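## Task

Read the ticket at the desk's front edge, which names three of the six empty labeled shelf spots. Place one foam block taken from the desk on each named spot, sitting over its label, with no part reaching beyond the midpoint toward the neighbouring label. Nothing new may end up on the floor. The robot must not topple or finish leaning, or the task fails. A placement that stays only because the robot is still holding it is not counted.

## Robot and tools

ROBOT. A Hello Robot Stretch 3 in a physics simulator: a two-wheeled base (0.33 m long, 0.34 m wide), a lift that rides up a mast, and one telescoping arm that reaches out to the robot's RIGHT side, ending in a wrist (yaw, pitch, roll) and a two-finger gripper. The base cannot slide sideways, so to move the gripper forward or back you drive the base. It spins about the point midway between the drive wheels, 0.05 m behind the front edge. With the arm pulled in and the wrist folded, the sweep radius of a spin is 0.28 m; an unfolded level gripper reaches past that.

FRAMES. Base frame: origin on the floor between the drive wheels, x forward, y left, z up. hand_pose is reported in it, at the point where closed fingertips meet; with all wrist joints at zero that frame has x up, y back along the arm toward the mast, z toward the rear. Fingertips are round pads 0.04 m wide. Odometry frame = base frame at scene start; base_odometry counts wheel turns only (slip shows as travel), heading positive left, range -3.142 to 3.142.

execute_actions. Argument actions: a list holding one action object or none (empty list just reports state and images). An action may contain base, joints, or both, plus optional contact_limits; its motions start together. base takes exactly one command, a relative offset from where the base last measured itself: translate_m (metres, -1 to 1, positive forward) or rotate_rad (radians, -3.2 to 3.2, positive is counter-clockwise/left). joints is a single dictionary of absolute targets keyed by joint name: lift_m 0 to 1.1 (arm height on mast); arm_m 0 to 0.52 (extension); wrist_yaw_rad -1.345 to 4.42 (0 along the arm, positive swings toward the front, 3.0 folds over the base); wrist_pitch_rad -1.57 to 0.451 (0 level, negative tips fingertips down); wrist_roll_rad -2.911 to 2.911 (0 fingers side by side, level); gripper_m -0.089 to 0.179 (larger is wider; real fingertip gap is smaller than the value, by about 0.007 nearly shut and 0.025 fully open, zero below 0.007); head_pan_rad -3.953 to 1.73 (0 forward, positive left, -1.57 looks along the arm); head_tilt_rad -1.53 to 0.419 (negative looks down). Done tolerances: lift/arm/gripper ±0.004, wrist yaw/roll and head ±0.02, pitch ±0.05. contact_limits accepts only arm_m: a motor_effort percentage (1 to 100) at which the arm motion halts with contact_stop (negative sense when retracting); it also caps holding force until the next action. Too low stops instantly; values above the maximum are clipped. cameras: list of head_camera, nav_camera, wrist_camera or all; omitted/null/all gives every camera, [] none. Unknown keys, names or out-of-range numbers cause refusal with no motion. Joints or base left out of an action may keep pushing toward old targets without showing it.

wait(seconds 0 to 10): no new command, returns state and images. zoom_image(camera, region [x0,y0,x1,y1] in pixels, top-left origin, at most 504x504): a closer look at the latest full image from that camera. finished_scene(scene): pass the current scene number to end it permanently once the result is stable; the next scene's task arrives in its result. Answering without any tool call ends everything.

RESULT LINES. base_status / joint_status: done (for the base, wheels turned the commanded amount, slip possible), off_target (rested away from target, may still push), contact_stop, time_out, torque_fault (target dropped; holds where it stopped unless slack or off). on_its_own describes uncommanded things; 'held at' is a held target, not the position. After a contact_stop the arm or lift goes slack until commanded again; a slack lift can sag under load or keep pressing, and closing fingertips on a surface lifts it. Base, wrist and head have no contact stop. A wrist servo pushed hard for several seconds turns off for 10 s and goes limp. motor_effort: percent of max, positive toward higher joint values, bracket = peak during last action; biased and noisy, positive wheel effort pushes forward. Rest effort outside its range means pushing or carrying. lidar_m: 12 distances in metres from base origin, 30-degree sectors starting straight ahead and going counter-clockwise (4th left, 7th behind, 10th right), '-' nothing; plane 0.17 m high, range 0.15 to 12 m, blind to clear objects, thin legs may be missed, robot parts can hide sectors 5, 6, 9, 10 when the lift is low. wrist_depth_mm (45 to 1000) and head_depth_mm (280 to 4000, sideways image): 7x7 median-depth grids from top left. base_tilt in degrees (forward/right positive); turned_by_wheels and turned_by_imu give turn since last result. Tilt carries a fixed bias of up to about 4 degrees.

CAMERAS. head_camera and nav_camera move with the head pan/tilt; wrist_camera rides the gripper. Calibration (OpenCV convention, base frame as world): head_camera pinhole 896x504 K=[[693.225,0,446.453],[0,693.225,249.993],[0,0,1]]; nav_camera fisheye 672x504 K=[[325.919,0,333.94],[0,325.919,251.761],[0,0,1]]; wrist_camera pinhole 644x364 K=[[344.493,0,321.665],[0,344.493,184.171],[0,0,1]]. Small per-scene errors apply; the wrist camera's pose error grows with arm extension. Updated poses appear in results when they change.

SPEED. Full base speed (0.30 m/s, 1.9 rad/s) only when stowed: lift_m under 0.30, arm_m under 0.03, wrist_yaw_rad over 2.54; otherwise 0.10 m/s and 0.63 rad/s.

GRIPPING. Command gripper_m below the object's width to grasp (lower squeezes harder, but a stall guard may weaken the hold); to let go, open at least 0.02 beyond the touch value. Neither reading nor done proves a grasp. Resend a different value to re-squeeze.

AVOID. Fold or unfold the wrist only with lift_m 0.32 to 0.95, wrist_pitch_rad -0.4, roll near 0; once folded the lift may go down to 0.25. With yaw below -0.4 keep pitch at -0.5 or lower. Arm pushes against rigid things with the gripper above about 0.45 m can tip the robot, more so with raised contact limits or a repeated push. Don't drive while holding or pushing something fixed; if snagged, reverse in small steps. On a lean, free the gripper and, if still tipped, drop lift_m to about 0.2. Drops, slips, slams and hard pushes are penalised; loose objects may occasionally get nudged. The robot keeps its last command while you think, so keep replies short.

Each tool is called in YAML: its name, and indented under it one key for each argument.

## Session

execute_actions:
  actions:
    - {"joints":{"head_tilt_rad":-0.5}}

execute_actions:
  actions:
    - {"joints":{"head_pan_rad":-1.57}}
  cameras: ["nav_camera","head_camera"]

Scene clock: 0.87 s.
base_odometry: x=+0.000 y=+0.000 heading=+0.000 (m, m, rad; odometry frame)
turned_by_wheels: +0.000 (rad since the last result)
turned_by_imu: +0.000 (rad since the last result)
base_tilt: forward=-0.4 right=-1.7 (deg)
lidar_m: 2.75 2.95 2.66 1.69 1.52 1.53 1.36 0.86 1.13 1.86 2.23 2.24
head_depth_mm: 2246 2374 2524 2635 2098 1663 1367 / 2401 2607 2787 2826 2094 1658 1379 / 2593 2789 3086 2857 2093 1672 1385 / 2892 3130 3291 2849 2095 1655 1376 / 3258 3518 3186 2903 2106 1657 1380 / 3312 3493 3700 2847 2104 1673 1389 / 3059 3286 3447 2878 2099 1667 1375
base_status: not commanded
joint_positions: lift_m=+0.357 arm_m=+0.000 wrist_yaw_rad=+2.866 wrist_pitch_rad=-0.366 wrist_roll_rad=-0.002 gripper_m=+0.037 head_pan_rad=+0.017 head_tilt_rad=-0.493
joint_status: all done
motor_effort: left_wheel=+0(0) right_wheel=+0(0) lift_m=+22(22) arm_m=+0(0) wrist_yaw_rad=+0(0) wrist_pitch_rad=+7(7) wrist_roll_rad=+0(0) gripper_m=+0(0) head_pan_rad=+0(1) head_tilt_rad=-1(21) (%)
hand_pose: x=+0.0415 y=+0.0766 z=+0.3814 quat_wxyz=(+0.223, +0.705, +0.033, +0.672) (m; base frame)
wrist_depth_mm: - - - - - - - / - - - - - - - / - - - - - - - / 937 925 923 926 928 935 938 / 755 - 772 743 775 747 755 / 622 - - 630 - 620 633 / 536 - 534 539 539 543 533
pictures: head_camera (sideways: a quarter turn clockwise sets it upright), nav_camera (sideways: a quarter turn counterclockwise sets it upright), wrist_camera
camera_calibration (this result's frames):
head_camera: T_world_to_cam=[[-0.46238, 0.0271911, -0.886265, 1.17714], [0.0293972, 0.99945, 0.0153266, -0.0202206], [0.886194, -0.018967, -0.462925, 0.55051], [0, 0, 0, 1]] pos_world=[0.0570222, -0.00135674, 1.29841]
nav_camera: T_world_to_cam=[[0.506685, -0.00274459, 0.862127, -1.0836], [0.0132503, -0.999852, -0.0109704, 0.0615105], [0.86203, 0.016982, -0.506574, 0.610627], [0, 0, 0, 1]] pos_world=[0.0218476, 0.0481577, 1.2442]
wrist_camera: T_world_to_cam=[[0.960471, -0.278292, 0.00699214, -0.0210779], [-0.143471, -0.516375, -0.844259, 0.396915], [0.238561, 0.809883, -0.53589, 0.29601], [0, 0, 0, 1]] pos_world=[0.00657408, -0.0406423, 0.493875]
Images, in order (width x height): head_camera 896x504, nav_camera 672x504, wrist_camera 644x364.

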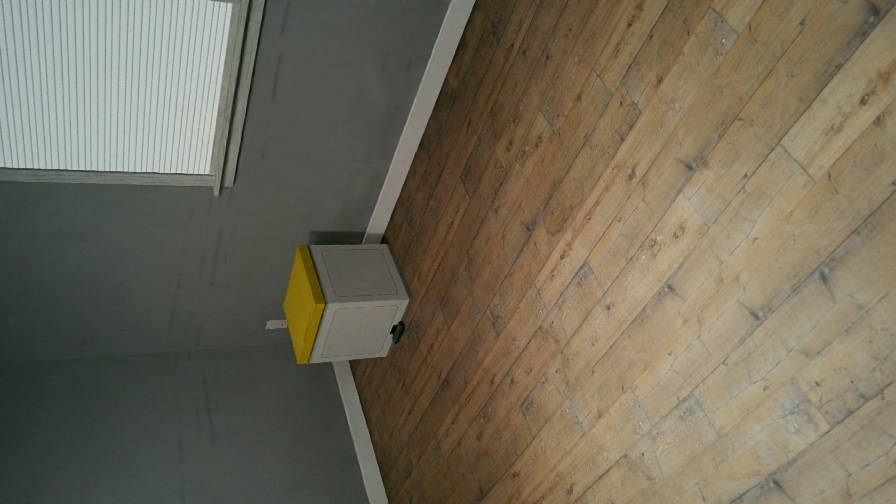

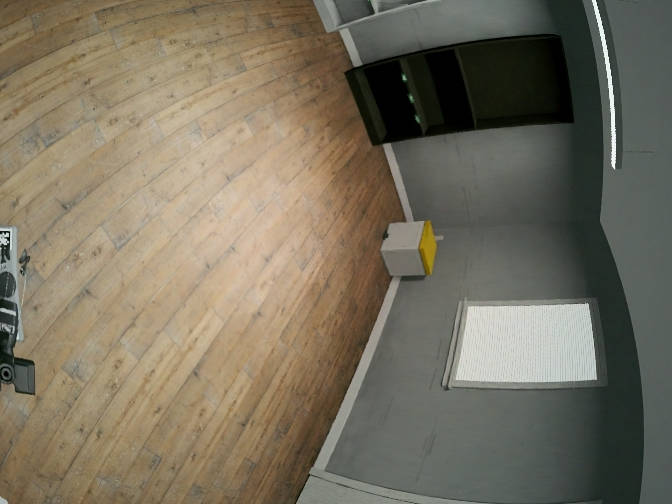

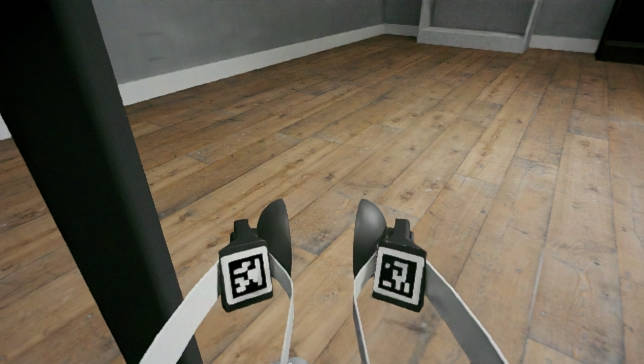

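Scene clock: 2.27 s.
base_odometry: x=+0.000 y=+0.000 heading=+0.000 (m, m, rad; odometry frame)
turned_by_wheels: +0.000 (rad since the last result)
turned_by_imu: +0.000 (rad since the last result)
base_tilt: forward=-0.4 right=-1.4 (deg)
lidar_m: 2.75 2.96 2.66 1.68 1.52 1.53 1.35 0.86 1.13 1.85 2.23 2.24
head_depth_mm: 1467 1580 1644 1772 1905 1646 1331 / 1610 1715 1852 1965 2028 1658 1377 / 1761 1861 2043 2217 2070 1666 1381 / 1928 2074 2297 2489 2090 1654 1382 / 2114 2335 2519 2731 2094 1678 1377 / 2240 2434 2581 2698 2099 1669 1374 / 2140 2234 2394 2519 2125 1673 1386
base_status: not commanded
joint_positions: lift_m=+0.357 arm_m=+0.000 wrist_yaw_rad=+2.866 wrist_pitch_rad=-0.366 wrist_roll_rad=-0.002 gripper_m=+0.037 head_pan_rad=-1.563 head_tilt_rad=-0.494
joint_status: all done
motor_effort: left_wheel=+0(0) right_wheel=+0(0) lift_m=+21(22) arm_m=+0(0) wrist_yaw_rad=+0(0) wrist_pitch_rad=+7(7) wrist_roll_rad=+0(0) gripper_m=+0(0) head_pan_rad=-4(43) head_tilt_rad=-3(4) (%)
hand_pose: x=+0.0415 y=+0.0766 z=+0.3814 quat_wxyz=(+0.223, +0.705, +0.033, +0.672) (m; base frame)
wrist_depth_mm: - - - - - - - / - - - - - - - / - - - - - - - / 920 936 944 912 942 932 914 / 751 - 784 732 776 748 755 / 631 - - 633 - 625 628 / 542 - 534 541 533 543 534
pictures: head_camera (sideways: a quarter turn clockwise sets it upright), nav_camera (sideways: a quarter turn counterclockwise sets it upright)
camera_calibration (this result's frames):
head_camera: T_world_to_cam=[[0.0312952, 0.462411, -0.886113, 1.17393], [0.99915, -0.0382796, 0.0153115, -0.0261164], [-0.0268399, -0.885839, -0.463215, 0.556457], [0, 0, 0, 1]] pos_world=[0.00429096, -0.050907, 1.2984]
nav_camera: T_world_to_cam=[[-0.00724333, -0.506923, 0.861961, -1.08024], [-0.99993, -0.004364, -0.0109692, 0.0676893], [0.00932215, -0.86198, -0.506856, 0.616196], [0, 0, 0, 1]] pos_world=[0.0541158, -0.0161558, 1.24419]
Images, in order (width x height): head_camera 896x504, nav_camera 672x504.

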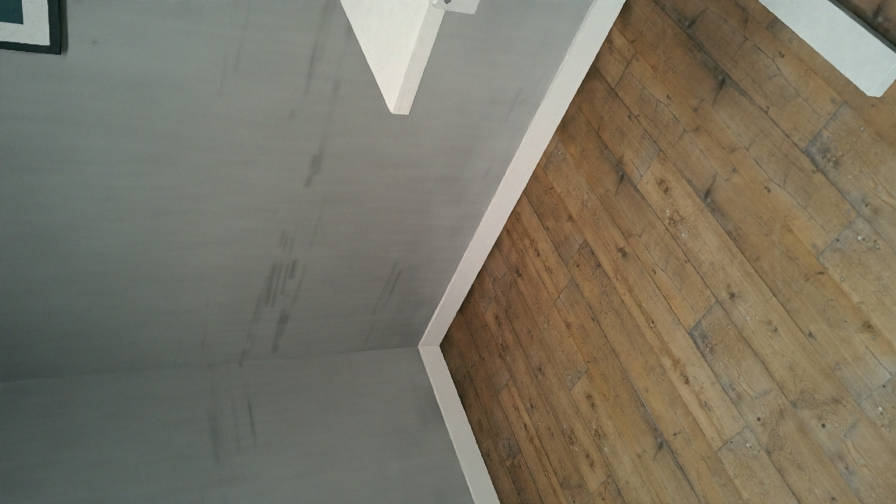

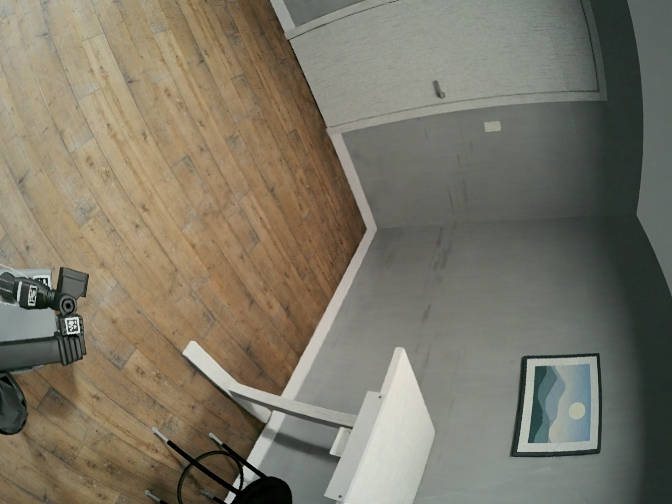

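execute_actions:
  actions:
    - {"base":{"rotate_rad":-0.87},"joints":{"lift_m":0.58,"wrist_yaw_rad":0,"head_pan_rad":-1.4}}
  cameras: ["head_camera"]

execute_actions:
  actions:
    - {"base":{"translate_m":0.25},"joints":{"wrist_pitch_rad":0.2,"gripper_m":0.17,"arm_m":0.1,"head_pan_rad":-1.9}}

Scene clock: 11.00 s.
base_odometry: x=+0.000 y=+0.000 heading=-0.870 (m, m, rad; odometry frame)
turned_by_wheels: -0.870 (rad since the last result)
turned_by_imu: -0.857 (rad since the last result)
base_tilt: forward=-0.5 right=-1.6 (deg)
lidar_m: 2.23 2.34 2.94 2.96 2.15 1.58 1.52 1.58 1.03 0.86 1.13 2.16
head_depth_mm: 1262 1356 1163 841 1232 1565 1369 / 1277 1374 1165 845 1190 1658 1375 / 1278 1371 1174 846 1248 1622 1347 / 1297 1386 1181 803 1825 1614 1367 / 1300 1401 1189 806 1850 1627 1382 / 1308 1425 1192 805 1391 1568 1351 / 1314 1451 1203 815 1914 1671 1380
base_status: done
joint_positions: lift_m=+0.580 arm_m=+0.000 wrist_yaw_rad=+0.002 wrist_pitch_rad=-0.367 wrist_roll_rad=-0.002 gripper_m=+0.037 head_pan_rad=-1.407 head_tilt_rad=-0.494
joint_status: all done
motor_effort: left_wheel=+3(6) right_wheel=-4(8) lift_m=+25(27) arm_m=+0(0) wrist_yaw_rad=-2(4) wrist_pitch_rad=+8(8) wrist_roll_rad=+0(0) gripper_m=+0(0) head_pan_rad=+4(20) head_tilt_rad=-3(3) (%)
hand_pose: x=-0.0210 y=-0.3758 z=+0.6040 quat_wxyz=(+0.696, +0.130, -0.694, -0.128) (m; base frame)
wrist_depth_mm: - - - - - - - / - - - 754 758 - - / - - - - - - - / - - - - - - - / - - - - - - - / 898 880 - 899 - 890 900 / 774 779 777 776 767 779 774
pictures: head_camera (sideways: a quarter turn clockwise sets it upright)
camera_calibration (this result's frames):
head_camera: T_world_to_cam=[[-0.0408613, 0.461824, -0.88603, 1.17426], [0.992988, 0.117217, 0.0153031, -0.0260679], [0.110925, -0.879192, -0.463375, 0.555825], [0, 0, 0, 1]] pos_world=[0.0122119, -0.0505705, 1.29839]
Images, in order (width x height): head_camera 896x504.

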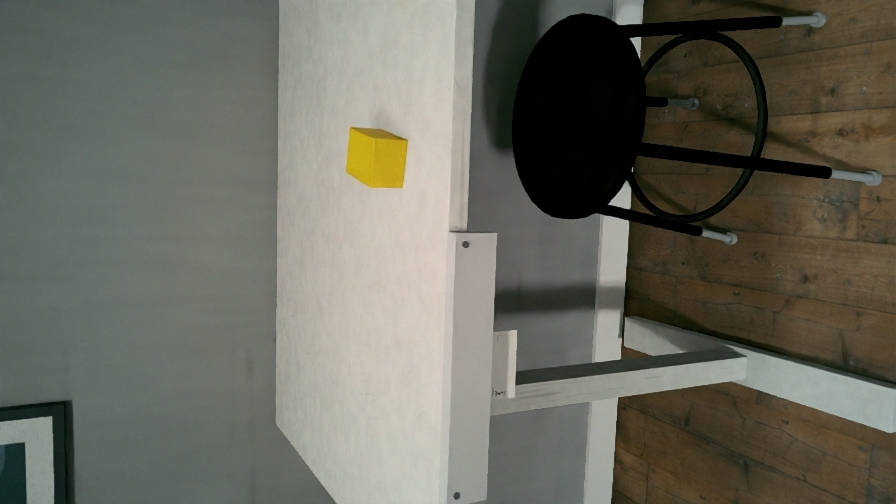

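Scene clock: 14.70 s.
base_odometry: x=+0.161 y=-0.191 heading=-0.870 (m, m, rad; odometry frame)
turned_by_wheels: +0.000 (rad since the last result)
turned_by_imu: +0.002 (rad since the last result)
base_tilt: forward=-0.3 right=-1.5 (deg)
lidar_m: 1.98 2.08 2.79 2.95 2.51 1.84 1.77 1.52 0.91 1.08 1.57 2.04
head_depth_mm: 1555 1677 1082 2040 2042 1657 1371 / 1490 1619 1167 1933 2049 1648 1370 / 1441 1556 1170 1851 1954 1609 1383 / 1388 1495 1182 1402 1246 1627 1374 / 1338 1435 1184 853 1297 1647 1372 / 1296 1395 1188 770 1735 1618 1386 / 1250 1337 1202 772 1694 1670 1376
base_status: done
joint_positions: lift_m=+0.580 arm_m=+0.100 wrist_yaw_rad=+0.002 wrist_pitch_rad=+0.176 wrist_roll_rad=-0.002 gripper_m=+0.170 head_pan_rad=-1.893 head_tilt_rad=-0.494
joint_status: all done
motor_effort: left_wheel=+2(8) right_wheel=-4(6) lift_m=+25(25) arm_m=+5(5) wrist_yaw_rad=-1(2) wrist_pitch_rad=+11(12) wrist_roll_rad=+0(0) gripper_m=+0(98) head_pan_rad=-4(36) head_tilt_rad=-3(2) (%)
hand_pose: x=-0.0210 y=-0.5011 z=+0.7396 quat_wxyz=(+0.705, -0.061, -0.703, +0.062) (m; base frame)
wrist_depth_mm: - - 367 367 363 383 387 / - 498 500 376 500 502 507 / - - 824 738 748 753 765 / - - - - - - - / - - - - - - - / - - - - 748 673 - / - - - - - 863 -
pictures: head_camera (sideways: a quarter turn clockwise sets it upright), nav_camera (sideways: a quarter turn counterclockwise sets it upright), wrist_camera
camera_calibration (this result's frames):
head_camera: T_world_to_cam=[[0.179542, 0.427454, -0.886029, 1.17292], [0.932796, -0.360079, 0.015303, -0.0257006], [-0.312499, -0.829233, -0.463377, 0.558409], [0, 0, 0, 1]] pos_world=[-0.0121121, -0.0475715, 1.29839]
nav_camera: T_world_to_cam=[[-0.171215, -0.477355, 0.861869, -1.07912], [-0.947358, 0.31999, -0.0109686, 0.0673678], [-0.270553, -0.818376, -0.507013, 0.618108], [0, 0, 0, 1]] pos_world=[0.04629, -0.0308374, 1.24419]
wrist_camera: T_world_to_cam=[[-0.999971, 0.00704462, 0.00277504, -0.0193879], [-0.00260936, 0.0234208, -0.999722, 0.780415], [-0.00710765, -0.999701, -0.0234017, -0.32025], [0, 0, 0, 1]] pos_world=[-0.0196272, -0.338295, 0.772757]
Images, in order (width x height): head_camera 896x504, nav_camera 672x504, wrist_camera 644x364.

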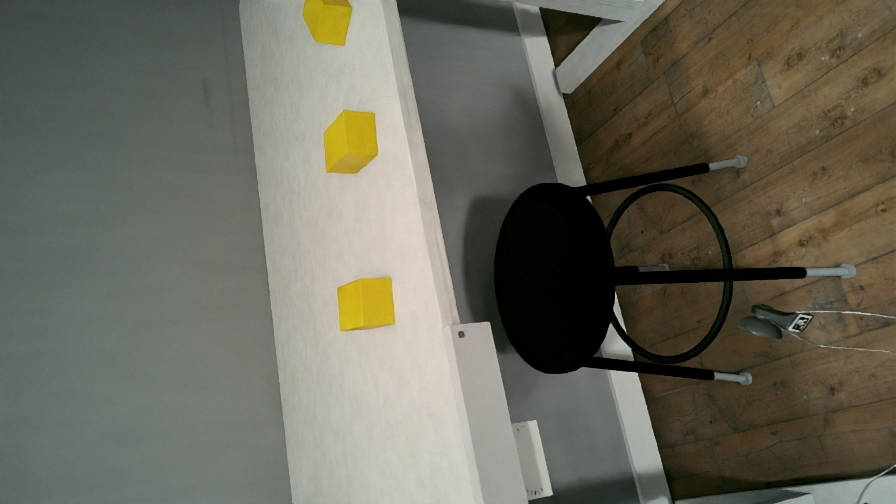

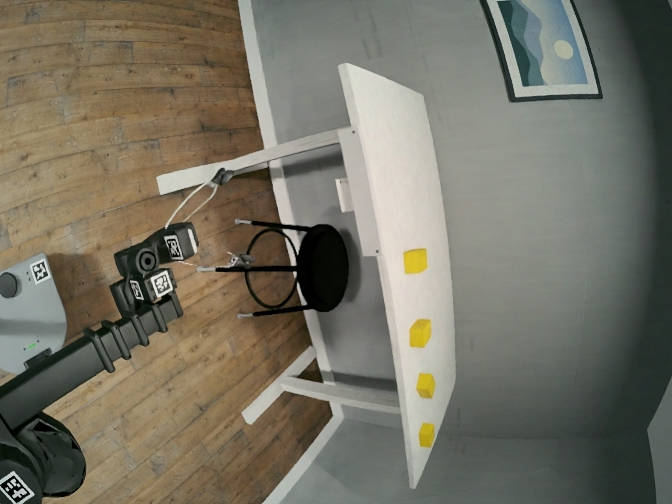

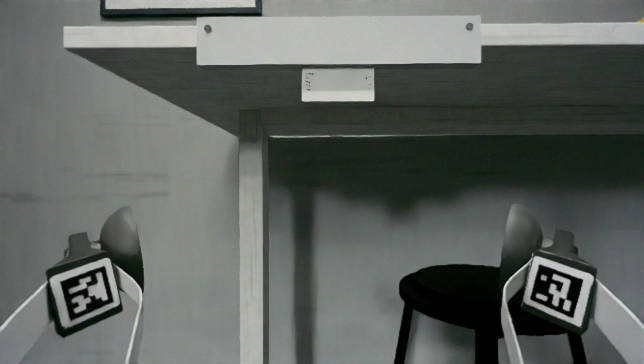

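execute_actions:
  actions:
    - {"joints":{"arm_m":0.39,"lift_m":0.67}}
  cameras: ["wrist_camera"]

zoom_image:
  camera: "wrist_camera"
  region: [200,30,440,230]

execute_actions:
  actions:
    - {"joints":{"arm_m":0.25}}
  cameras: []

execute_actions:
  actions:
    - {"base":{"translate_m":-0.23},"joints":{"lift_m":0.975,"wrist_pitch_rad":-0.4}}
  cameras: []

execute_actions:
  actions:
    - {"joints":{"arm_m":0.43}}
  cameras: ["wrist_camera"]

Scene clock: 25.13 s.
base_odometry: x=+0.161 y=-0.191 heading=-0.870 (m, m, rad; odometry frame)
turned_by_wheels: +0.000 (rad since the last result)
turned_by_imu: +0.002 (rad since the last result)
base_tilt: forward=-0.5 right=-1.5 (deg)
lidar_m: 1.98 2.08 2.80 2.96 2.50 1.84 1.77 1.53 0.91 1.07 1.57 2.04
head_depth_mm: 1547 1666 1079 2028 2034 1642 1374 / 1493 1624 1162 1951 2026 1659 1370 / 1449 1555 1167 1856 1960 1628 1383 / 1388 1503 1175 1409 1242 1617 - / 1331 1439 1184 852 1242 - 1380 / 1297 1390 1190 769 1720 - 1386 / 1255 1340 1197 771 1658 1634 1379
base_status: not commanded
joint_positions: lift_m=+0.670 arm_m=+0.390 wrist_yaw_rad=+0.001 wrist_pitch_rad=+0.177 wrist_roll_rad=-0.002 gripper_m=+0.170 head_pan_rad=-1.893 head_tilt_rad=-0.494
joint_status: all done
motor_effort: left_wheel=+2(2) right_wheel=-4(4) lift_m=+25(25) arm_m=+5(4) wrist_yaw_rad=-1(1) wrist_pitch_rad=+11(11) wrist_roll_rad=+0(0) gripper_m=+0(0) head_pan_rad=-4(4) head_tilt_rad=-3(2) (%)
hand_pose: x=-0.0211 y=-0.7911 z=+0.8300 quat_wxyz=(+0.705, -0.062, -0.703, +0.063) (m; base frame)
wrist_depth_mm: - 81 81 81 81 81 82 / 206 206 90 89 89 89 209 / 865 409 89 89 89 89 407 / 862 872 439 89 89 89 847 / 876 884 478 866 860 854 848 / 870 868 475 867 870 851 859 / 870 880 473 874 861 845 852
pictures: wrist_camera
camera_calibration (this result's frames):
wrist_camera: T_world_to_cam=[[-0.999968, 0.00747052, 0.00275981, -0.0173547], [-0.00259735, 0.0216693, -0.999762, 0.876283], [-0.00752854, -0.999737, -0.0216492, -0.609498], [0, 0, 0, 1]] pos_world=[-0.0196668, -0.628196, 0.862927]
Images, in order (width x height): wrist_camera 644x364.

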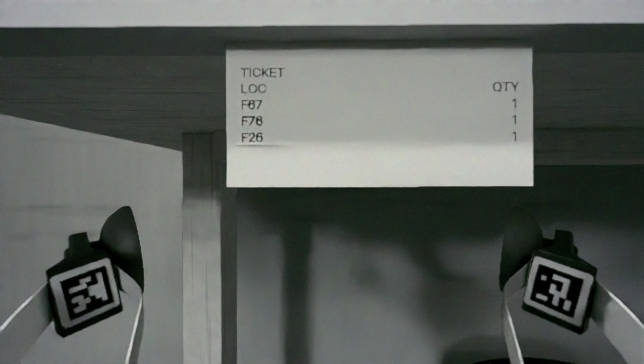

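Region (200, 30, 440, 230) of wrist_camera's 644x364 image, scaled by 2.100.

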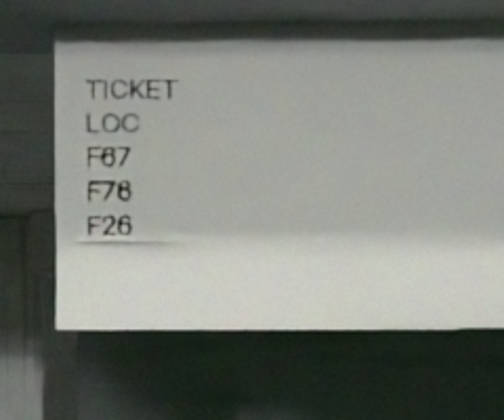

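Scene clock: 27.43 s.
base_odometry: x=+0.161 y=-0.191 heading=-0.870 (m, m, rad; odometry frame)
turned_by_wheels: +0.000 (rad since the last result)
turned_by_imu: +0.001 (rad since the last result)
base_tilt: forward=-0.3 right=-1.5 (deg)
lidar_m: 1.98 2.08 2.80 2.95 2.50 1.84 1.77 1.52 0.91 1.07 1.57 2.04
head_depth_mm: 1555 1668 1083 2044 2011 1656 1372 / 1493 1620 1166 1945 2066 1647 1376 / 1440 1541 1168 1845 1938 1609 1384 / 1396 1497 1182 1400 1244 1627 1455 / 1327 1443 1187 851 1295 1718 - / 1294 1388 1195 769 1752 1739 - / 1250 1346 1200 776 1704 1752 1351
base_status: not commanded
joint_positions: lift_m=+0.670 arm_m=+0.250 wrist_yaw_rad=+0.001 wrist_pitch_rad=+0.177 wrist_roll_rad=-0.002 gripper_m=+0.170 head_pan_rad=-1.893 head_tilt_rad=-0.494
joint_status: all done
motor_effort: left_wheel=+3(2) right_wheel=-4(4) lift_m=+25(25) arm_m=-5(3) wrist_yaw_rad=-1(1) wrist_pitch_rad=+11(11) wrist_roll_rad=+0(0) gripper_m=+0(1) head_pan_rad=-4(3) head_tilt_rad=-1(2) (%)
hand_pose: x=-0.0211 y=-0.6518 z=+0.8300 quat_wxyz=(+0.705, -0.062, -0.703, +0.063) (m; base frame)
wrist_depth_mm: - - - - - - - / 239 219 219 218 217 218 235 / - 405 406 227 226 417 420 / - - - 227 - - - / - - - - - - - / - - - - - - - / - - - - - 645 -
pictures: none
No camera images: the call's "cameras" was empty. Leave "cameras" out to get every camera's image.

Scene clock: 31.03 s.
base_odometry: x=+0.013 y=-0.015 heading=-0.870 (m, m, rad; odometry frame)
turned_by_wheels: +0.000 (rad since the last result)
turned_by_imu: +0.001 (rad since the last result)
base_tilt: forward=-0.3 right=-1.4 (deg)
lidar_m: 2.21 2.32 2.94 2.95 2.18 1.60 1.54 1.60 1.04 0.86 1.13 2.16
head_depth_mm: 1547 1670 1160 1473 - - - / 1496 1612 1167 1915 - - 1374 / 1446 1548 1182 - - 1562 1371 / 1384 1493 1280 - 1950 1664 1378 / 1336 1445 1415 - 1257 1614 1369 / 1291 1380 1416 - 1170 1583 1357 / 1258 1336 1380 - 1144 1583 1386
base_status: done
joint_positions: lift_m=+0.975 arm_m=+0.250 wrist_yaw_rad=+0.001 wrist_pitch_rad=-0.415 wrist_roll_rad=-0.002 gripper_m=+0.170 head_pan_rad=-1.893 head_tilt_rad=-0.494
joint_status: all done
motor_effort: left_wheel=+2(4) right_wheel=-3(10) lift_m=+25(23) arm_m=-5(5) wrist_yaw_rad=-1(1) wrist_pitch_rad=+7(10) wrist_roll_rad=+0(0) gripper_m=+0(0) head_pan_rad=-3(4) head_tilt_rad=-4(2) (%)
hand_pose: x=-0.0213 y=-0.6201 z=+0.9882 quat_wxyz=(+0.693, +0.146, -0.691, -0.145) (m; base frame)
wrist_depth_mm: 883 825 826 848 845 836 847 / 502 503 502 395 503 502 505 / 360 360 360 359 361 341 328 / 281 281 283 280 281 280 280 / 276 269 281 814 802 - - / - 867 - 701 685 - - / - - - - - - -
pictures: none
No camera images: the call's "cameras" was empty. Leave "cameras" out to get every camera's image.

Scene clock: 33.60 s.
base_odometry: x=+0.013 y=-0.015 heading=-0.870 (m, m, rad; odometry frame)
turned_by_wheels: +0.000 (rad since the last result)
turned_by_imu: +0.001 (rad since the last result)
base_tilt: forward=-0.5 right=-1.6 (deg)
lidar_m: 2.21 2.32 2.93 2.96 2.17 1.60 1.54 1.60 1.04 0.86 1.12 2.16
head_depth_mm: 1550 1680 1155 1479 - - - / 1483 1618 1170 894 - - 1378 / 1431 1559 1175 - - 1605 1386 / 1382 1489 1272 - 1923 1652 1383 / 1336 1431 1412 1730 1273 1616 1383 / 1295 1378 - 855 1202 1582 1351 / 1253 1337 - 771 1200 1592 1382
base_status: not commanded
joint_positions: lift_m=+0.975 arm_m=+0.430 wrist_yaw_rad=+0.001 wrist_pitch_rad=-0.415 wrist_roll_rad=-0.002 gripper_m=+0.170 head_pan_rad=-1.893 head_tilt_rad=-0.494
joint_status: all done
motor_effort: left_wheel=+2(3) right_wheel=-3(3) lift_m=+25(25) arm_m=+5(2) wrist_yaw_rad=-1(0) wrist_pitch_rad=+7(7) wrist_roll_rad=+0(0) gripper_m=+0(0) head_pan_rad=-4(4) head_tilt_rad=-3(4) (%)
hand_pose: x=-0.0213 y=-0.7994 z=+0.9881 quat_wxyz=(+0.693, +0.147, -0.691, -0.145) (m; base frame)
wrist_depth_mm: 760 728 736 726 735 734 724 / 501 497 500 505 501 502 501 / 358 357 359 337 360 359 359 / 279 278 279 210 267 280 268 / 233 238 229 215 221 237 229 / - 191 193 193 194 194 200 / 164 168 168 168 168 168 164
pictures: wrist_camera
camera_calibration (this result's frames):
wrist_camera: T_world_to_cam=[[-0.999961, 0.00492713, 0.00729567, -0.0244097], [-0.00312244, 0.576343, -0.817202, 1.29749], [-0.00823126, -0.817193, -0.576305, 0.0796125], [0, 0, 0, 1]] pos_world=[-0.0197021, -0.682621, 1.10637]
Images, in order (width x height): wrist_camera 644x364.

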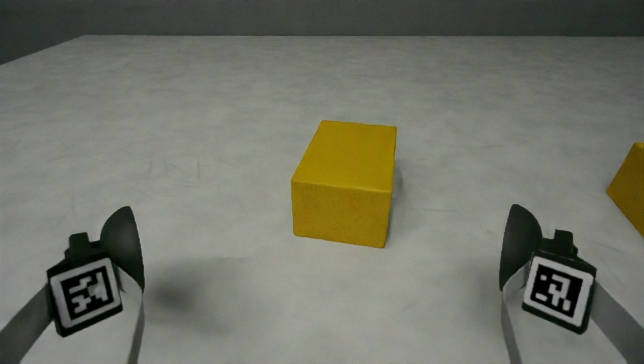

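execute_actions:
  actions:
    - {"base":{"translate_m":-0.012},"joints":{"arm_m":0.515,"lift_m":0.956}}
  cameras: []

execute_actions:
  actions:
    - {"joints":{"gripper_m":0.03}}
  cameras: ["wrist_camera"]

execute_actions:
  actions:
    - {"joints":{"lift_m":0.98}}
  cameras: []

execute_actions:
  actions:
    - {"joints":{"arm_m":0.2}}
  cameras: []

execute_actions:
  actions:
    - {"base":{"rotate_rad":1.57},"joints":{"arm_m":0,"lift_m":0.29,"wrist_yaw_rad":2.6,"head_pan_rad":0,"head_tilt_rad":-0.3}}
  cameras: ["head_camera","wrist_camera"]

zoom_image:
  camera: "head_camera"
  region: [300,0,552,252]

zoom_image:
  camera: "head_camera"
  region: [300,252,552,504]

Scene clock: 45.77 s.
base_odometry: x=+0.005 y=-0.006 heading=-0.869 (m, m, rad; odometry frame)
turned_by_wheels: +0.000 (rad since the last result)
turned_by_imu: +0.001 (rad since the last result)
base_tilt: forward=-0.4 right=-1.5 (deg)
lidar_m: 2.23 2.33 2.93 2.96 2.16 1.59 1.53 1.59 1.03 0.87 1.13 2.16
head_depth_mm: 1545 1683 1163 1460 2095 - - / 1494 1598 1163 1917 - - 1344 / 1437 1570 1174 897 - 1566 1382 / 1376 1501 1184 - 1921 1656 1377 / 1332 1443 1407 1730 1279 1631 1371 / 1291 1391 - 856 1201 1594 1346 / 1247 1336 - 773 1203 1531 1384
base_status: done
joint_positions: lift_m=+0.956 arm_m=+0.515 wrist_yaw_rad=+0.001 wrist_pitch_rad=-0.415 wrist_roll_rad=-0.002 gripper_m=+0.170 head_pan_rad=-1.893 head_tilt_rad=-0.494
joint_status: all done
motor_effort: left_wheel=+1(3) right_wheel=-4(11) lift_m=+18(27) arm_m=+5(7) wrist_yaw_rad=-1(1) wrist_pitch_rad=+7(7) wrist_roll_rad=+0(0) gripper_m=+0(0) head_pan_rad=-4(3) head_tilt_rad=-1(3) (%)
hand_pose: x=-0.0213 y=-0.8843 z=+0.9695 quat_wxyz=(+0.693, +0.147, -0.691, -0.146) (m; base frame)
wrist_depth_mm: 665 662 649 656 656 655 650 / 438 440 443 440 443 443 443 / 314 315 315 316 317 317 318 / 245 246 246 167 227 246 246 / 205 209 195 137 188 209 202 / - 168 161 120 161 171 177 / 144 148 144 134 144 148 144
pictures: none
No camera images: the call's "cameras" was empty. Leave "cameras" out to get every camera's image.

Scene clock: 47.67 s.
base_odometry: x=+0.005 y=-0.006 heading=-0.869 (m, m, rad; odometry frame)
turned_by_wheels: +0.000 (rad since the last result)
turned_by_imu: +0.000 (rad since the last result)
base_tilt: forward=-0.7 right=-1.6 (deg)
lidar_m: 2.22 2.33 2.94 2.95 2.15 1.58 1.53 1.58 1.03 0.87 1.13 2.16
head_depth_mm: 1547 1686 1155 1466 2076 - - / 1492 1608 1167 1931 - - 1339 / 1430 1543 1174 893 - 1570 1373 / 1380 1491 1183 - 1932 1654 1376 / 1336 1433 1397 1721 1273 1627 1375 / 1289 1388 - 856 1202 1583 1341 / 1259 1331 - 772 1204 1533 1388
base_status: not commanded
joint_positions: lift_m=+0.956 arm_m=+0.515 wrist_yaw_rad=+0.001 wrist_pitch_rad=-0.415 wrist_roll_rad=-0.002 gripper_m=+0.031 head_pan_rad=-1.893 head_tilt_rad=-0.494
joint_status: all done
motor_effort: left_wheel=+2(2) right_wheel=-4(4) lift_m=+18(18) arm_m=+5(5) wrist_yaw_rad=-1(1) wrist_pitch_rad=+7(7) wrist_roll_rad=+0(0) gripper_m=-23(100) head_pan_rad=-3(4) head_tilt_rad=-1(3) (%)
hand_pose: x=-0.0213 y=-0.8843 z=+0.9695 quat_wxyz=(+0.693, +0.147, -0.691, -0.146) (m; base frame)
wrist_depth_mm: 662 660 659 665 658 658 647 / 440 437 439 440 440 442 443 / 317 314 316 316 316 316 317 / 246 246 246 167 226 247 247 / 201 201 142 136 139 202 201 / 170 174 125 119 119 173 171 / 148 148 144 134 144 148 148
pictures: wrist_camera
camera_calibration (this result's frames):
wrist_camera: T_world_to_cam=[[-0.99996, 0.00509515, 0.00729652, -0.0237454], [-0.00302429, 0.576538, -0.817065, 1.33127], [-0.00836979, -0.817054, -0.5765, -0.000266663], [0, 0, 0, 1]] pos_world=[-0.0197205, -0.767624, 1.08775]
Images, in order (width x height): wrist_camera 644x364.

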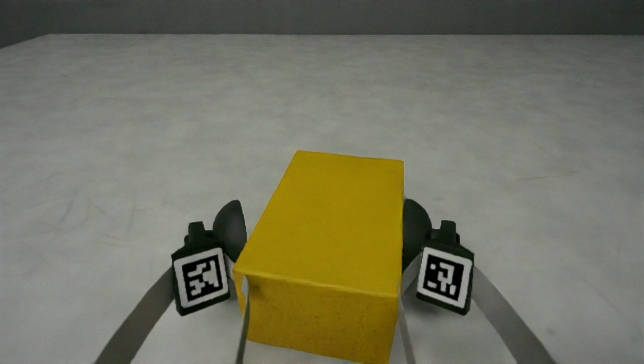

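Scene clock: 48.63 s.
base_odometry: x=+0.005 y=-0.006 heading=-0.869 (m, m, rad; odometry frame)
turned_by_wheels: +0.000 (rad since the last result)
turned_by_imu: +0.000 (rad since the last result)
base_tilt: forward=-0.5 right=-1.5 (deg)
lidar_m: 2.23 2.34 2.93 2.95 2.16 1.58 1.53 1.59 1.04 0.86 1.13 2.16
head_depth_mm: 1547 1690 1161 1458 - - - / 1485 1611 1158 1194 - - 1370 / 1426 1552 1177 - - 1621 1367 / 1392 1503 1278 - 1937 1658 1381 / 1335 1434 - 1700 1280 1628 1377 / 1299 1380 1026 855 1200 1592 1344 / 1251 1326 - 811 1206 1538 1392
base_status: not commanded
joint_positions: lift_m=+0.980 arm_m=+0.515 wrist_yaw_rad=+0.001 wrist_pitch_rad=-0.418 wrist_roll_rad=-0.002 gripper_m=+0.031 head_pan_rad=-1.893 head_tilt_rad=-0.494
joint_status: all done
motor_effort: left_wheel=+2(2) right_wheel=-4(4) lift_m=+25(28) arm_m=+5(5) wrist_yaw_rad=+0(1) wrist_pitch_rad=+9(9) wrist_roll_rad=+0(0) gripper_m=-24(23) head_pan_rad=-3(4) head_tilt_rad=-3(2) (%)
hand_pose: x=-0.0213 y=-0.8840 z=+0.9925 quat_wxyz=(+0.693, +0.147, -0.691, -0.147) (m; base frame)
wrist_depth_mm: 675 679 665 658 673 671 674 / 508 510 507 514 510 506 513 / 364 364 365 366 367 365 369 / 286 285 287 166 262 286 285 / 235 234 144 137 139 235 235 / 198 201 126 119 119 201 199 / 172 172 167 134 168 173 173
pictures: none
No camera images: the call's "cameras" was empty. Leave "cameras" out to get every camera's image.

Scene clock: 52.17 s.
base_odometry: x=+0.005 y=-0.006 heading=-0.869 (m, m, rad; odometry frame)
turned_by_wheels: +0.000 (rad since the last result)
turned_by_imu: +0.001 (rad since the last result)
base_tilt: forward=-0.6 right=-1.5 (deg)
lidar_m: 2.22 2.34 2.94 2.96 2.15 1.58 1.53 1.59 1.03 0.87 1.13 2.15
head_depth_mm: 1550 1674 1161 1449 - - - / 1478 1609 1171 1505 - - 1369 / 1431 1562 1173 - - 1616 1387 / 1386 1495 1288 - 1953 1677 1385 / 1342 1439 1408 - 1235 1628 1377 / 1290 1386 1412 - 1118 1591 1342 / 1250 1341 1308 - - 1535 1391
base_status: not commanded
joint_positions: lift_m=+0.980 arm_m=+0.200 wrist_yaw_rad=+0.001 wrist_pitch_rad=-0.419 wrist_roll_rad=-0.002 gripper_m=+0.031 head_pan_rad=-1.893 head_tilt_rad=-0.494
joint_status: all done
motor_effort: left_wheel=+2(2) right_wheel=-3(3) lift_m=+25(25) arm_m=-5(3) wrist_yaw_rad=+0(0) wrist_pitch_rad=+9(9) wrist_roll_rad=+0(0) gripper_m=-24(23) head_pan_rad=-4(3) head_tilt_rad=-2(3) (%)
hand_pose: x=-0.0213 y=-0.5696 z=+0.9923 quat_wxyz=(+0.693, +0.148, -0.690, -0.147) (m; base frame)
wrist_depth_mm: 934 850 840 836 837 850 848 / 514 513 516 518 513 407 511 / 368 368 367 369 368 369 370 / 313 315 317 166 316 325 328 / - 807 144 137 139 - - / - - 126 119 119 - - / - - - 133 947 - -
pictures: none
No camera images: the call's "cameras" was empty. Leave "cameras" out to get every camera's image.

Scene clock: 59.27 s.
base_odometry: x=+0.005 y=-0.006 heading=+0.700 (m, m, rad; odometry frame)
turned_by_wheels: +1.570 (rad since the last result)
turned_by_imu: +1.551 (rad since the last result)
base_tilt: forward=-0.5 right=-1.5 (deg)
lidar_m: 2.96 2.16 1.58 1.53 1.59 1.04 0.87 1.13 2.16 2.22 2.32 2.94
head_depth_mm: 2888 3058 3254 3409 2813 2020 1591 / 2878 3023 3181 3298 2824 2043 1599 / 2869 3029 3160 3365 2829 2077 1606 / 2843 2972 3106 3335 2825 2044 1615 / 2897 2971 3151 3316 2815 2042 1609 / 2860 2986 3145 3279 2870 2069 1625 / 2856 2977 3094 3264 2855 2081 1635
base_status: done
joint_positions: lift_m=+0.290 arm_m=+0.001 wrist_yaw_rad=+2.598 wrist_pitch_rad=-0.419 wrist_roll_rad=-0.002 gripper_m=+0.031 head_pan_rad=-0.007 head_tilt_rad=-0.310
joint_status: all done
motor_effort: left_wheel=-3(7) right_wheel=+5(10) lift_m=+18(22) arm_m=-5(3) wrist_yaw_rad=+2(2) wrist_pitch_rad=+9(9) wrist_roll_rad=+0(0) gripper_m=-23(23) head_pan_rad=+4(43) head_tilt_rad=+4(15) (%)
hand_pose: x=+0.0948 y=+0.0462 z=+0.3026 quat_wxyz=(+0.328, +0.705, -0.043, +0.628) (m; base frame)
wrist_depth_mm: - - - - - - - / - - - - - - - / 949 935 932 944 940 945 942 / 736 729 734 166 667 733 737 / 608 608 145 136 139 606 615 / 520 524 126 119 119 517 517 / - - 421 134 431 444 448
pictures: head_camera (sideways: a quarter turn clockwise sets it upright), wrist_camera
camera_calibration (this result's frames):
head_camera: T_world_to_cam=[[-0.291912, 0.0370484, -0.955727, 1.26675], [0.0496942, 0.998487, 0.0235277, -0.0310259], [0.955153, -0.0406261, -0.293312, 0.329362], [0, 0, 0, 1]] pos_world=[0.0567318, -0.00257159, 1.30801]
wrist_camera: T_world_to_cam=[[0.852438, -0.522778, 0.00733272, -0.0587506], [-0.297947, -0.497259, -0.814838, 0.327163], [0.429625, 0.692414, -0.579643, 0.26621], [0, 0, 0, 1]] pos_world=[0.0331879, -0.0523561, 0.421323]
Images, in order (width x height): head_camera 896x504, wrist_camera 644x364.

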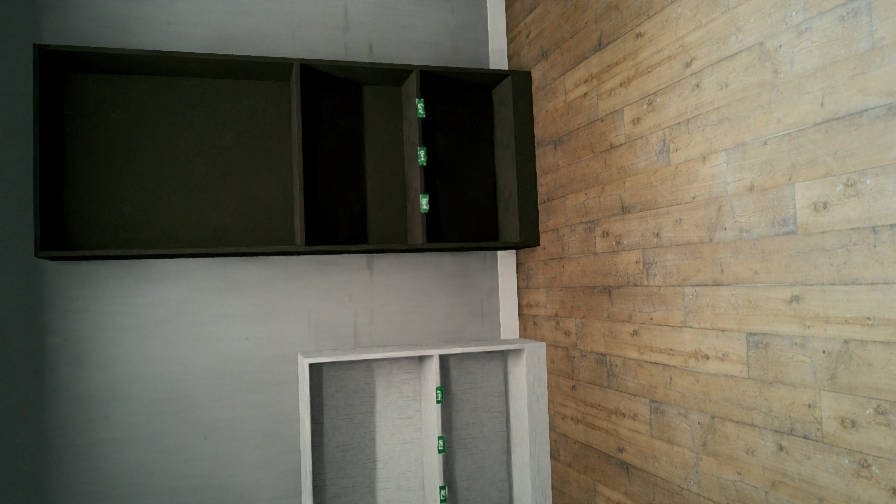

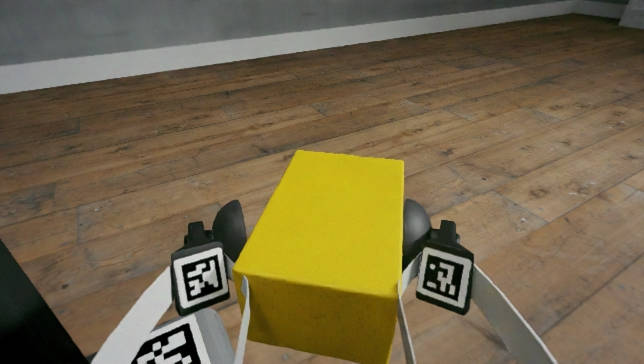

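Region (300, 0, 552, 252) of head_camera's 896x504 image, scaled by 2.000, with more detail than that image has.

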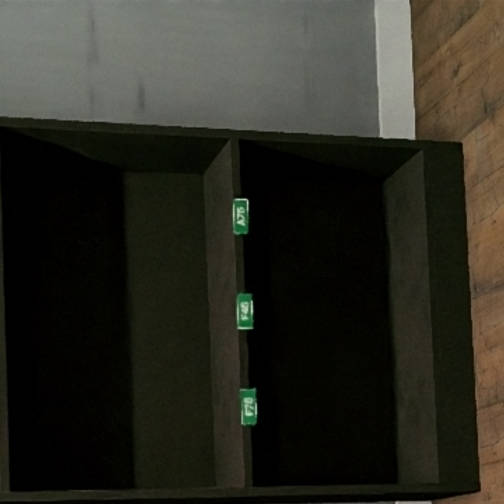

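Region (300, 252, 552, 504) of head_camera's 896x504 image, scaled by 2.000, with more detail than that image has.

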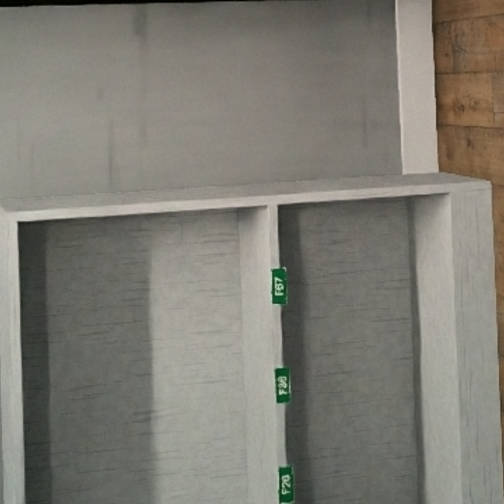

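execute_actions:
  actions:
    - {"base":{"rotate_rad":-0.136},"joints":{"head_pan_rad":-1.57,"head_tilt_rad":-1.0}}
  cameras: []

execute_actions:
  actions:
    - {"base":{"translate_m":1.0}}
  cameras: []

execute_actions:
  actions:
    - {"base":{"translate_m":1.0}}
  cameras: []

execute_actions:
  actions:
    - {"base":{"translate_m":0.42}}
  cameras: []

execute_actions:
  actions:
    - {"base":{"rotate_rad":1.7},"joints":{"lift_m":0.59,"wrist_yaw_rad":0}}
  cameras: ["head_camera","wrist_camera"]

Scene clock: 69.60 s.
base_odometry: x=+0.005 y=-0.006 heading=+0.565 (m, m, rad; odometry frame)
turned_by_wheels: -0.136 (rad since the last result)
turned_by_imu: -0.133 (rad since the last result)
base_tilt: forward=-0.4 right=-1.6 (deg)
lidar_m: 2.96 2.52 1.66 1.53 1.54 1.36 0.87 1.13 1.91 2.22 2.23 2.83
head_depth_mm: 2281 2055 1764 1545 1388 1239 1130 / 2310 2075 1771 1563 1382 1236 1156 / 2265 2064 1774 1558 1386 1238 - / 2214 2089 1772 1550 1373 1257 - / 2137 2054 1747 1560 1378 1244 1121 / 2104 2053 1765 1544 1380 1235 1124 / 2056 2057 1759 1549 1368 1246 1128
base_status: done
joint_positions: lift_m=+0.290 arm_m=+0.001 wrist_yaw_rad=+2.598 wrist_pitch_rad=-0.419 wrist_roll_rad=-0.002 gripper_m=+0.031 head_pan_rad=-1.563 head_tilt_rad=-0.987
joint_status: all done
motor_effort: left_wheel=+2(7) right_wheel=-4(9) lift_m=+18(18) arm_m=-5(5) wrist_yaw_rad=+2(2) wrist_pitch_rad=+9(9) wrist_roll_rad=+0(0) gripper_m=-24(23) head_pan_rad=-4(42) head_tilt_rad=-5(28) (%)
hand_pose: x=+0.0948 y=+0.0463 z=+0.3026 quat_wxyz=(+0.328, +0.705, -0.043, +0.628) (m; base frame)
wrist_depth_mm: - - - - - - - / - - - - - - - / 935 939 946 935 937 943 947 / 742 732 739 166 674 736 724 / 599 600 145 136 139 608 609 / 519 524 126 119 119 523 519 / - - 423 134 438 444 449
pictures: none
No camera images: the call's "cameras" was empty. Leave "cameras" out to get every camera's image.

Scene clock: 74.70 s.
base_odometry: x=+0.850 y=+0.529 heading=+0.565 (m, m, rad; odometry frame)
turned_by_wheels: +0.000 (rad since the last result)
turned_by_imu: +0.006 (rad since the last result)
base_tilt: forward=-0.5 right=-1.5 (deg)
lidar_m: 1.95 1.99 1.79 1.66 1.67 2.10 2.08 2.08 2.28 2.12 2.14 2.13
head_depth_mm: 2189 2056 1755 1557 1383 1243 1126 / 2139 2070 1781 1552 1386 1240 1160 / 2120 2088 1787 1550 1380 1240 - / 2083 2080 1764 1551 1377 1257 - / 2038 2068 1766 1537 1385 1241 1132 / 2005 2072 1756 1540 1375 1234 1129 / 1972 2068 1773 1543 1375 1248 1128
base_status: done
joint_positions: lift_m=+0.290 arm_m=+0.001 wrist_yaw_rad=+2.598 wrist_pitch_rad=-0.419 wrist_roll_rad=-0.002 gripper_m=+0.031 head_pan_rad=-1.563 head_tilt_rad=-0.987
joint_status: not commanded
motor_effort: left_wheel=+2(8) right_wheel=-3(7) lift_m=+18(18) arm_m=-5(5) wrist_yaw_rad=+1(2) wrist_pitch_rad=+9(9) wrist_roll_rad=+0(0) gripper_m=-23(23) head_pan_rad=-4(4) head_tilt_rad=-4(5) (%)
hand_pose: x=+0.0947 y=+0.0463 z=+0.3026 quat_wxyz=(+0.328, +0.705, -0.043, +0.628) (m; base frame)
wrist_depth_mm: - - - - - - - / - - - - - - - / 936 922 949 945 935 941 939 / 732 729 733 166 674 731 737 / 606 608 145 136 139 611 606 / 513 523 126 119 120 520 513 / - - 422 134 436 443 445
pictures: none
No camera images: the call's "cameras" was empty. Leave "cameras" out to get every camera's image.

Scene clock: 79.80 s.
base_odometry: x=+1.694 y=+1.064 heading=+0.565 (m, m, rad; odometry frame)
turned_by_wheels: +0.000 (rad since the last result)
turned_by_imu: +0.006 (rad since the last result)
base_tilt: forward=-0.6 right=-1.6 (deg)
lidar_m: 0.97 1.09 1.56 1.78 1.81 2.27 3.16 3.21 2.15 1.99 1.57 1.20
head_depth_mm: 2105 2065 1769 1558 1378 1242 1134 / 2019 2068 1774 1549 1380 1251 1158 / 1989 2086 1769 1551 1383 1240 - / 1942 2058 1764 1543 1379 1254 - / 1922 2085 1766 1556 1368 1238 1124 / 1880 2047 1771 1544 1378 1239 1124 / 1857 1995 1765 1550 1376 1236 1136
base_status: done
joint_positions: lift_m=+0.290 arm_m=+0.001 wrist_yaw_rad=+2.598 wrist_pitch_rad=-0.419 wrist_roll_rad=-0.002 gripper_m=+0.031 head_pan_rad=-1.564 head_tilt_rad=-0.987
joint_status: not commanded
motor_effort: left_wheel=+1(9) right_wheel=-2(7) lift_m=+18(18) arm_m=-5(5) wrist_yaw_rad=+2(2) wrist_pitch_rad=+9(9) wrist_roll_rad=+0(0) gripper_m=-23(23) head_pan_rad=-3(3) head_tilt_rad=-6(5) (%)
hand_pose: x=+0.0947 y=+0.0463 z=+0.3025 quat_wxyz=(+0.328, +0.705, -0.043, +0.628) (m; base frame)
wrist_depth_mm: - - - - - - 930 / - - - - - - - / 960 948 930 945 943 908 887 / 731 735 732 166 675 738 740 / 598 607 144 137 139 604 608 / 511 513 127 119 119 526 515 / - - 425 134 436 446 445
pictures: none
No camera images: the call's "cameras" was empty. Leave "cameras" out to get every camera's image.

Scene clock: 83.00 s.
base_odometry: x=+2.049 y=+1.289 heading=+0.565 (m, m, rad; odometry frame)
turned_by_wheels: +0.000 (rad since the last result)
turned_by_imu: +0.003 (rad since the last result)
base_tilt: forward=-0.5 right=-1.5 (deg)
lidar_m: 0.81 0.56 0.79 1.47 1.85 2.34 3.49 3.15 2.10 1.47 1.39 0.85
head_depth_mm: 1990 2082 1774 1547 1373 1245 1123 / 1977 2059 1772 1551 1380 1240 1154 / 1945 2056 1775 1555 1388 1245 - / 1903 2073 1770 1545 1373 1258 - / 1810 1925 1761 1566 1374 1243 1125 / 1598 1616 1778 1546 1376 1238 1128 / 1604 1566 1734 1545 1388 1236 1127
base_status: done
joint_positions: lift_m=+0.290 arm_m=+0.001 wrist_yaw_rad=+2.598 wrist_pitch_rad=-0.419 wrist_roll_rad=-0.002 gripper_m=+0.031 head_pan_rad=-1.564 head_tilt_rad=-0.987
joint_status: not commanded
motor_effort: left_wheel=+1(8) right_wheel=-2(6) lift_m=+18(18) arm_m=-5(5) wrist_yaw_rad=+1(2) wrist_pitch_rad=+9(9) wrist_roll_rad=+0(0) gripper_m=-22(23) head_pan_rad=-3(3) head_tilt_rad=-5(5) (%)
hand_pose: x=+0.0947 y=+0.0463 z=+0.3025 quat_wxyz=(+0.328, +0.705, -0.043, +0.628) (m; base frame)
wrist_depth_mm: - - - - 845 747 480 / - - - 941 928 790 575 / 937 942 938 883 915 813 632 / 736 719 737 166 682 583 567 / 604 605 144 137 139 569 488 / 517 518 126 119 119 516 485 / - - 422 134 434 446 446
pictures: none
No camera images: the call's "cameras" was empty. Leave "cameras" out to get every camera's image.

Scene clock: 86.60 s.
base_odometry: x=+2.049 y=+1.289 heading=+2.265 (m, m, rad; odometry frame)
turned_by_wheels: +1.700 (rad since the last result)
turned_by_imu: +1.678 (rad since the last result)
base_tilt: forward=-0.5 right=-1.6 (deg)
lidar_m: 1.83 1.90 2.62 3.47 2.73 2.01 1.47 0.85 0.85 0.56 0.80 0.79
head_depth_mm: 777 913 1016 1356 1317 1254 1128 / 773 906 1014 1355 1325 1284 - / 767 905 997 1359 1312 - - / 761 895 994 918 722 - - / 755 888 984 926 1313 1239 1126 / 670 729 803 1365 1375 1241 1121 / 525 923 1112 1416 1378 1236 1120
base_status: done
joint_positions: lift_m=+0.590 arm_m=+0.001 wrist_yaw_rad=+0.002 wrist_pitch_rad=-0.420 wrist_roll_rad=-0.002 gripper_m=+0.031 head_pan_rad=-1.564 head_tilt_rad=-0.988
joint_status: all done
motor_effort: left_wheel=-3(8) right_wheel=+5(12) lift_m=+26(27) arm_m=-5(5) wrist_yaw_rad=-2(4) wrist_pitch_rad=+9(10) wrist_roll_rad=+0(0) gripper_m=-23(24) head_pan_rad=-4(3) head_tilt_rad=-5(4) (%)
hand_pose: x=-0.0211 y=-0.3697 z=+0.6020 quat_wxyz=(+0.693, +0.148, -0.690, -0.147) (m; base frame)
wrist_depth_mm: 555 308 483 514 514 509 517 / 608 594 477 540 543 539 537 / 662 651 373 393 396 396 396 / 710 723 370 166 345 663 671 / 728 797 145 137 141 742 731 / 722 850 126 119 119 754 730 / 705 745 633 133 636 649 651
pictures: head_camera (sideways: a quarter turn clockwise sets it upright), wrist_camera
camera_calibration (this result's frames):
head_camera: T_world_to_cam=[[0.0290406, 0.827445, -0.560795, 0.749943], [0.99913, -0.04082, -0.0084897, 0.00487247], [-0.0299164, -0.560061, -0.827911, 1.03085], [0, 0, 0, 1]] pos_world=[0.00419219, -0.0430015, 1.27405]
wrist_camera: T_world_to_cam=[[-0.999964, 0.00418331, 0.00733585, -0.023852], [-0.00354563, 0.580428, -0.814304, 0.734063], [-0.00766442, -0.814301, -0.580392, 0.211729], [0, 0, 0, 1]] pos_world=[-0.0196256, -0.25356, 0.720812]
Images, in order (width x height): head_camera 896x504, wrist_camera 644x364.

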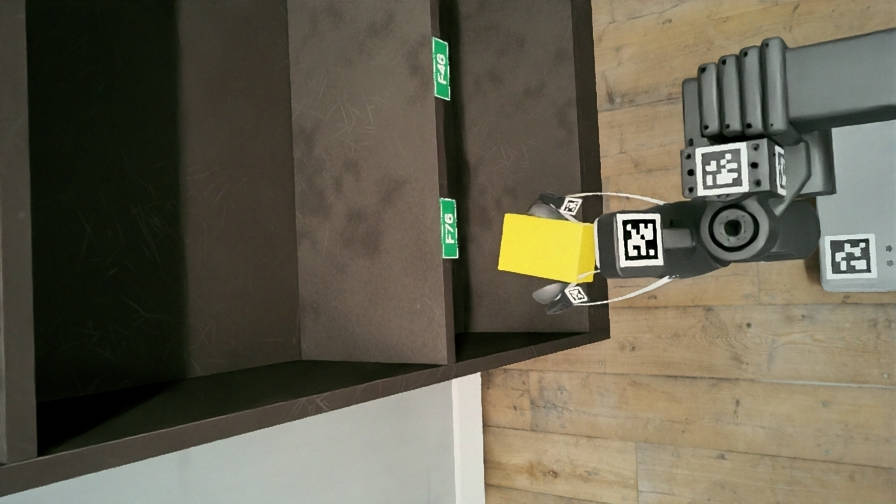

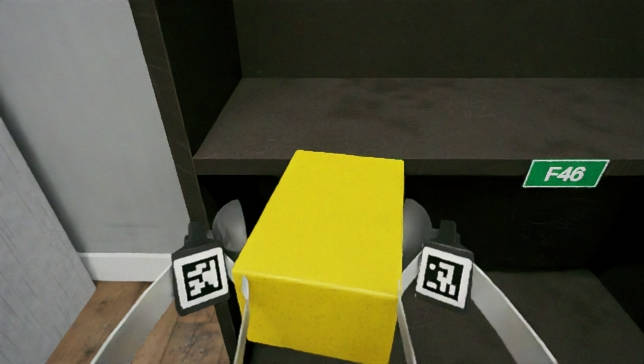

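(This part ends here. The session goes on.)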